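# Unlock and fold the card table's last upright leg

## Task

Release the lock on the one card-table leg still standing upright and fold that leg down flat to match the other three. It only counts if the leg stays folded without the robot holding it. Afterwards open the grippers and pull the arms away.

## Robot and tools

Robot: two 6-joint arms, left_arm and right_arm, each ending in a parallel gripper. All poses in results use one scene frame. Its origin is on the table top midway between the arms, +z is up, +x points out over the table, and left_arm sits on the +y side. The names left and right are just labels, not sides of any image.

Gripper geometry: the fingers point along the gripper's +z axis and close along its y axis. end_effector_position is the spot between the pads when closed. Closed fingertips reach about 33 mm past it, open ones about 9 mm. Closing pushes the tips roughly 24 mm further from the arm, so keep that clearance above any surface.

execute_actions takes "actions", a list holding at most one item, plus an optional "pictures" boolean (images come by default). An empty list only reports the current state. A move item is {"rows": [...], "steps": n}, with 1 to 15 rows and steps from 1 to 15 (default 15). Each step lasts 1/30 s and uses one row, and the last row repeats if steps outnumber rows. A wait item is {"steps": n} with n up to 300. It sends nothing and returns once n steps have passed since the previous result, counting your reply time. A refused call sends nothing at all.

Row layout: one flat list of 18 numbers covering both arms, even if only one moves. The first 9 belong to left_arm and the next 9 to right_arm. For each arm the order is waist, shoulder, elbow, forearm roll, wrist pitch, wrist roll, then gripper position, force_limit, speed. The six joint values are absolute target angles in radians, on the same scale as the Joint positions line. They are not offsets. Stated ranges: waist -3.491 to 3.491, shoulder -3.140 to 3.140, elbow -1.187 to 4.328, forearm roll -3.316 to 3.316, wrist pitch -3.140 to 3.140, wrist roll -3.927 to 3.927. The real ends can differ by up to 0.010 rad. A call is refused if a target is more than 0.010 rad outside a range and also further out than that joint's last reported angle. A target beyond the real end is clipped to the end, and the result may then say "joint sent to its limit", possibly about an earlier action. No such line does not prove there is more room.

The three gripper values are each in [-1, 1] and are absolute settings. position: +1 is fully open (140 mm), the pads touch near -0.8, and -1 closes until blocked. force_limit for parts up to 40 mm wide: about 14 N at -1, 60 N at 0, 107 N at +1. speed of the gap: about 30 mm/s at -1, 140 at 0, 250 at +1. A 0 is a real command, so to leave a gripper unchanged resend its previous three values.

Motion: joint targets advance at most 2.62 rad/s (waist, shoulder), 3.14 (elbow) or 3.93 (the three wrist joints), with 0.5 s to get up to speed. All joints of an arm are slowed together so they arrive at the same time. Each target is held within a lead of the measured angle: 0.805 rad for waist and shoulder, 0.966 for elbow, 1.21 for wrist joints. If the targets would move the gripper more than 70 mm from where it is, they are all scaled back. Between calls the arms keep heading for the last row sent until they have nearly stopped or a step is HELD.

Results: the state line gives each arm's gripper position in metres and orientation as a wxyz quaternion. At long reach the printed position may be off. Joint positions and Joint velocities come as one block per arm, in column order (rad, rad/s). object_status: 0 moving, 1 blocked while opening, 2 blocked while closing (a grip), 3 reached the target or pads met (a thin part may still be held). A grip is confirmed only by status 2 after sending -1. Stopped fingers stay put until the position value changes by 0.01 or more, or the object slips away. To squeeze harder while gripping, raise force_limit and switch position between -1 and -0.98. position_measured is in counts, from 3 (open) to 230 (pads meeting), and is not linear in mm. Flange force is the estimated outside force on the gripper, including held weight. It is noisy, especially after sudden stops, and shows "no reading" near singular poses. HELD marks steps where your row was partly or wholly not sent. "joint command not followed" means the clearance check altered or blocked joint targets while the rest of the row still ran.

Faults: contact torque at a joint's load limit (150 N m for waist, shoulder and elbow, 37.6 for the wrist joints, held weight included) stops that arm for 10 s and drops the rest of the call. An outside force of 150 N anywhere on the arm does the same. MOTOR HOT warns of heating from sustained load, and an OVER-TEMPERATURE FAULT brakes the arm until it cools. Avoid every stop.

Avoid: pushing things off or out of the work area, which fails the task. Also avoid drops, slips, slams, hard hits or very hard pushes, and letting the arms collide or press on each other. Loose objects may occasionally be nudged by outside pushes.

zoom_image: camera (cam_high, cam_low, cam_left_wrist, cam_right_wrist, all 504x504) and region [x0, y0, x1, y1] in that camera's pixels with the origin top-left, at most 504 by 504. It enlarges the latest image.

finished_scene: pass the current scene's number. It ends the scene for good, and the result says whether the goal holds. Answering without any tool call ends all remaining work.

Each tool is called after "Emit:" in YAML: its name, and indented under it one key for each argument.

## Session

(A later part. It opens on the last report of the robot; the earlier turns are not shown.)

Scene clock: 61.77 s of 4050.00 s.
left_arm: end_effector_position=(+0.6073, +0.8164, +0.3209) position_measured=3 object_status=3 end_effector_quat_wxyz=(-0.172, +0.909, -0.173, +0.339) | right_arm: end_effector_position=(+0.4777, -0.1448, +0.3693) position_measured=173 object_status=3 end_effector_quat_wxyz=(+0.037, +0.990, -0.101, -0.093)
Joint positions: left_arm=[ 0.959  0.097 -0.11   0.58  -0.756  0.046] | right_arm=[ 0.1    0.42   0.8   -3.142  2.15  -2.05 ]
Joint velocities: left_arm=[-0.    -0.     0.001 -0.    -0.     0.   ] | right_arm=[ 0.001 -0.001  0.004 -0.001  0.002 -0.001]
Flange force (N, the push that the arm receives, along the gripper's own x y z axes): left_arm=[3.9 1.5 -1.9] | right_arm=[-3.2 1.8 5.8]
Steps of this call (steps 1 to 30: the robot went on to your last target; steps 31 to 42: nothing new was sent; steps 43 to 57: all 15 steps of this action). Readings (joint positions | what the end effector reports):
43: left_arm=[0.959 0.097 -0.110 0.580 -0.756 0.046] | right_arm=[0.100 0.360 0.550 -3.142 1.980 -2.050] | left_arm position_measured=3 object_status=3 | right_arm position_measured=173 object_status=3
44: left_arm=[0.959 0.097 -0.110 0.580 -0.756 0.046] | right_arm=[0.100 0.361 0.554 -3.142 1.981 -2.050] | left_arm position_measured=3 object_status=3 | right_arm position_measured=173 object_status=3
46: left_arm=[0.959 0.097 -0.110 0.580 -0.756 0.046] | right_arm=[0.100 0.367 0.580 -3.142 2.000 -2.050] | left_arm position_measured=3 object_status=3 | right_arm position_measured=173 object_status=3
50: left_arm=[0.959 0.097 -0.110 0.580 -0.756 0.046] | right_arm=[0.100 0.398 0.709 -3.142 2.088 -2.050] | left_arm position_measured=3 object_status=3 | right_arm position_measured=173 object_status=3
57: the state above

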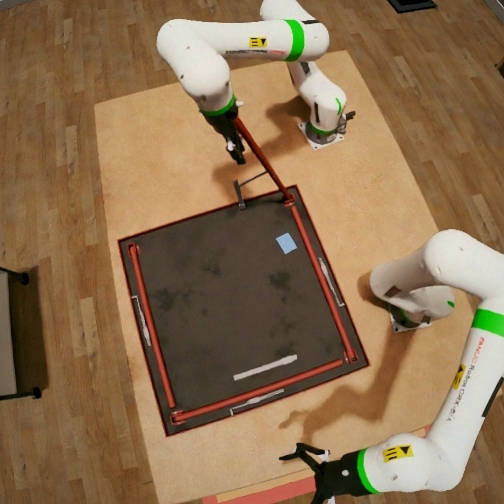

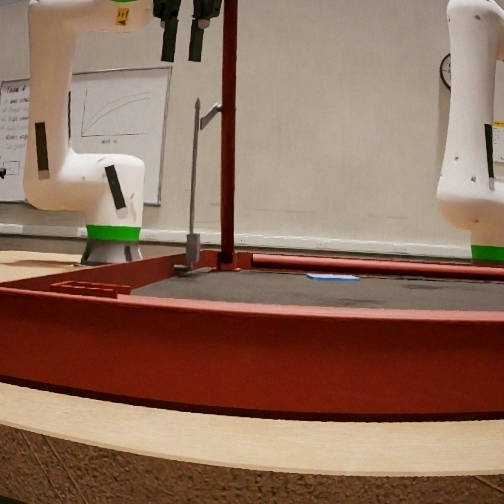

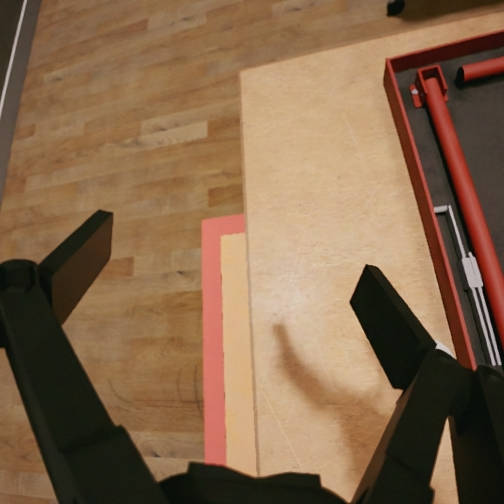

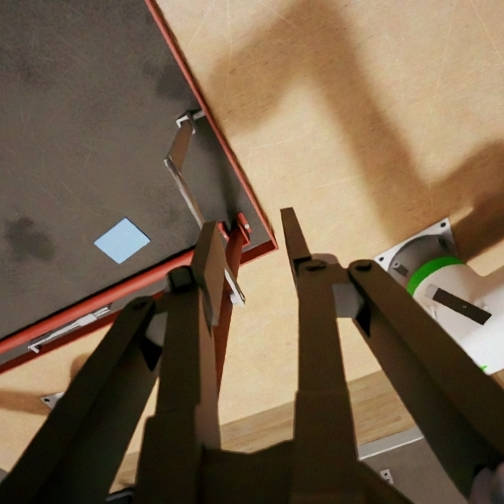

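Emit:
execute_actions:
  actions:
    - {"rows":[[0.959,0.097,-0.11,0.58,-0.756,0.046,1,0,0,-0.05,0.46,0.86,-3.1416,2.15,-2.05,-0.35,0,0]]}

Emit:
execute_actions:
  actions:
    - {"steps":15}

Scene clock: 64.03 s of 4050.00 s.
left_arm: end_effector_position=(+0.6073, +0.8164, +0.3209) position_measured=3 object_status=3 end_effector_quat_wxyz=(-0.172, +0.909, -0.173, +0.339) | right_arm: end_effector_position=(+0.5299, -0.2113, +0.3690) position_measured=173 object_status=3 end_effector_quat_wxyz=(+0.027, +0.981, -0.175, -0.085)
Joint positions: left_arm=[ 0.959  0.097 -0.11   0.58  -0.756  0.046] | right_arm=[-0.05   0.46   0.86  -3.141  2.15  -2.05 ]
Joint velocities: left_arm=[ 0.002 -0.    -0.     0.001  0.     0.   ] | right_arm=[-0.002  0.     0.001  0.001  0.    -0.   ]
Flange force (N, the push that the arm receives, along the gripper's own x y z axes): left_arm=[6.2 -0.4 -2.0] | right_arm=[-0.6 -1.1 -0.2]
Steps of this call (steps 1 to 15: the robot went on to your last target; steps 16 to 53: nothing new was sent; steps 54 to 68: all 15 steps of this action). Readings (joint positions | what the end effector reports):
54: left_arm=[0.959 0.097 -0.110 0.580 -0.756 0.046] | right_arm=[0.100 0.420 0.800 -3.142 2.150 -2.050] | left_arm position_measured=3 object_status=3 | right_arm position_measured=173 object_status=3
55: left_arm=[0.959 0.097 -0.110 0.580 -0.756 0.046] | right_arm=[0.098 0.420 0.801 -3.142 2.150 -2.050] | left_arm position_measured=3 object_status=3 | right_arm position_measured=173 object_status=3
57: left_arm=[0.959 0.097 -0.110 0.580 -0.756 0.046] | right_arm=[0.076 0.426 0.810 -3.142 2.150 -2.050] | left_arm position_measured=3 object_status=3 | right_arm position_measured=173 object_status=3
61: left_arm=[0.959 0.097 -0.110 0.580 -0.756 0.046] | right_arm=[-0.015 0.451 0.846 -3.141 2.150 -2.050] | left_arm position_measured=3 object_status=3 | right_arm position_measured=173 object_status=3
68: the state above

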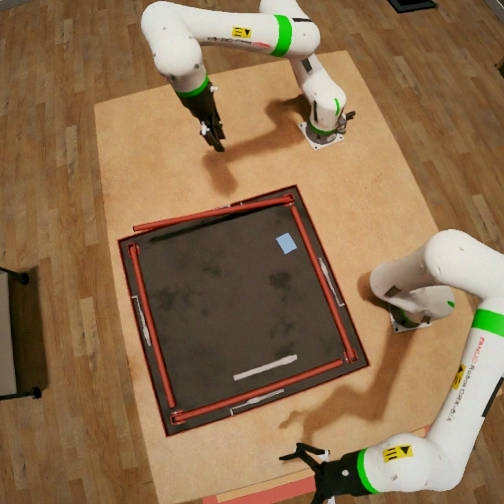

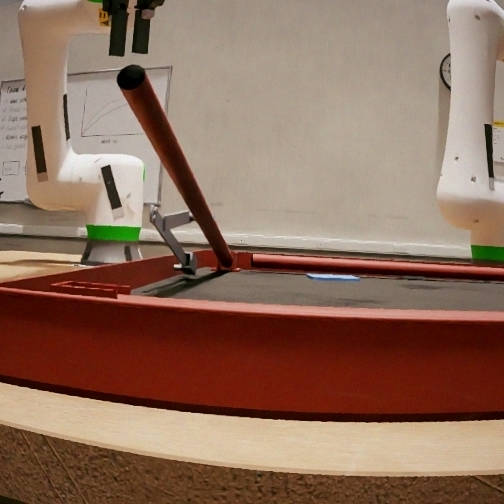

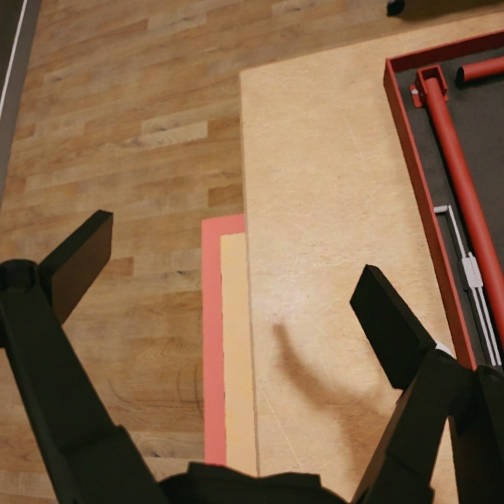

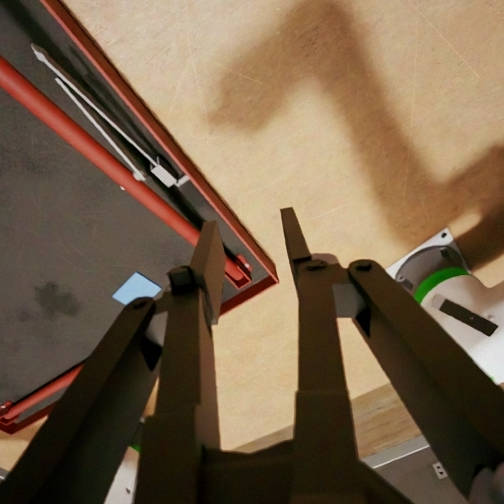

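Scene clock: 64.53 s of 4050.00 s.
left_arm: end_effector_position=(+0.6073, +0.8164, +0.3209) position_measured=3 object_status=3 end_effector_quat_wxyz=(-0.172, +0.909, -0.173, +0.339) | right_arm: end_effector_position=(+0.5300, -0.2114, +0.3690) position_measured=173 object_status=3 end_effector_quat_wxyz=(+0.027, +0.980, -0.175, -0.085)
Joint positions: left_arm=[ 0.959  0.097 -0.11   0.58  -0.756  0.046] | right_arm=[-0.05   0.46   0.86  -3.141  2.15  -2.05 ]
Joint velocities: left_arm=[-0.001  0.    -0.    -0.001  0.    -0.   ] | right_arm=[-0.002 -0.    -0.    -0.001  0.     0.   ]
Flange force (N, the push that the arm receives, along the gripper's own x y z axes): left_arm=[5.8 -1.1 -0.6] | right_arm=[-1.9 -0.1 1.1]
Steps of this call (steps 1 to 15: the robot went on to your last target). Readings (joint positions | what the end effector reports):
1: left_arm=[0.959 0.097 -0.110 0.580 -0.756 0.046] | right_arm=[-0.050 0.460 0.860 -3.141 2.150 -2.050] | left_arm position_measured=3 object_status=3 | right_arm position_measured=173 object_status=3
2: left_arm=[0.959 0.097 -0.110 0.580 -0.756 0.046] | right_arm=[-0.050 0.460 0.860 -3.141 2.150 -2.050] | left_arm position_measured=3 object_status=3 | right_arm position_measured=173 object_status=3
4: left_arm=[0.959 0.097 -0.110 0.580 -0.756 0.046] | right_arm=[-0.050 0.460 0.860 -3.141 2.150 -2.050] | left_arm position_measured=3 object_status=3 | right_arm position_measured=173 object_status=3
8: left_arm=[0.959 0.097 -0.110 0.580 -0.756 0.046] | right_arm=[-0.050 0.460 0.860 -3.141 2.150 -2.050] | left_arm position_measured=3 object_status=3 | right_arm position_measured=173 object_status=3
15: the state above
All arms were judged still, so your last target was given up. Only a new action makes them travel on or press farther. Fingers that are still opening or closing keep moving.

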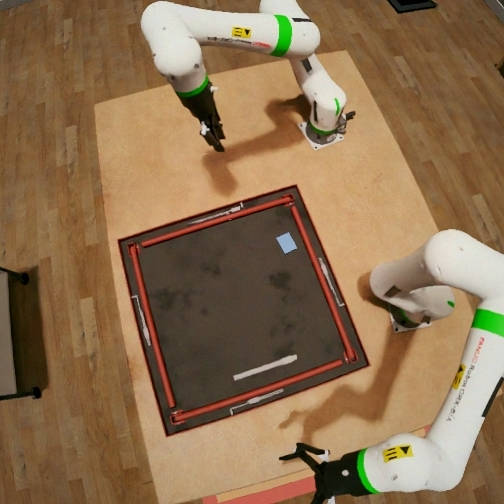

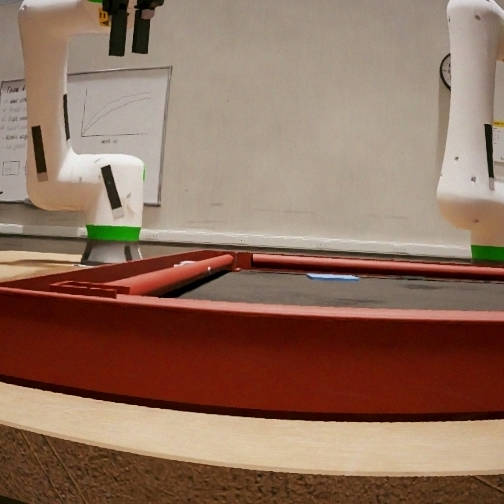

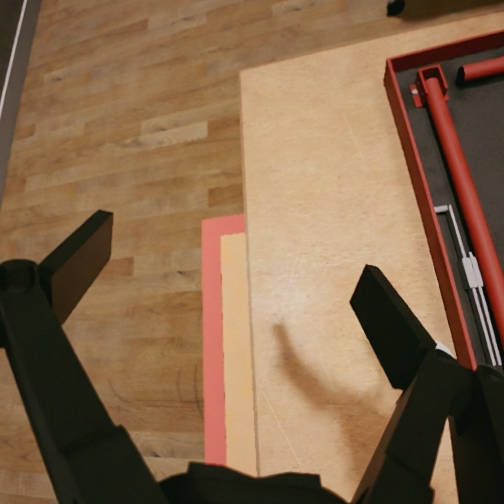

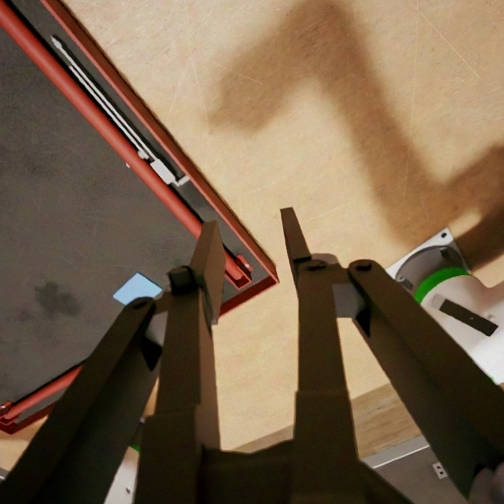

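Emit:
finished_scene:
  scene: 1

The scene is finished: the task was done.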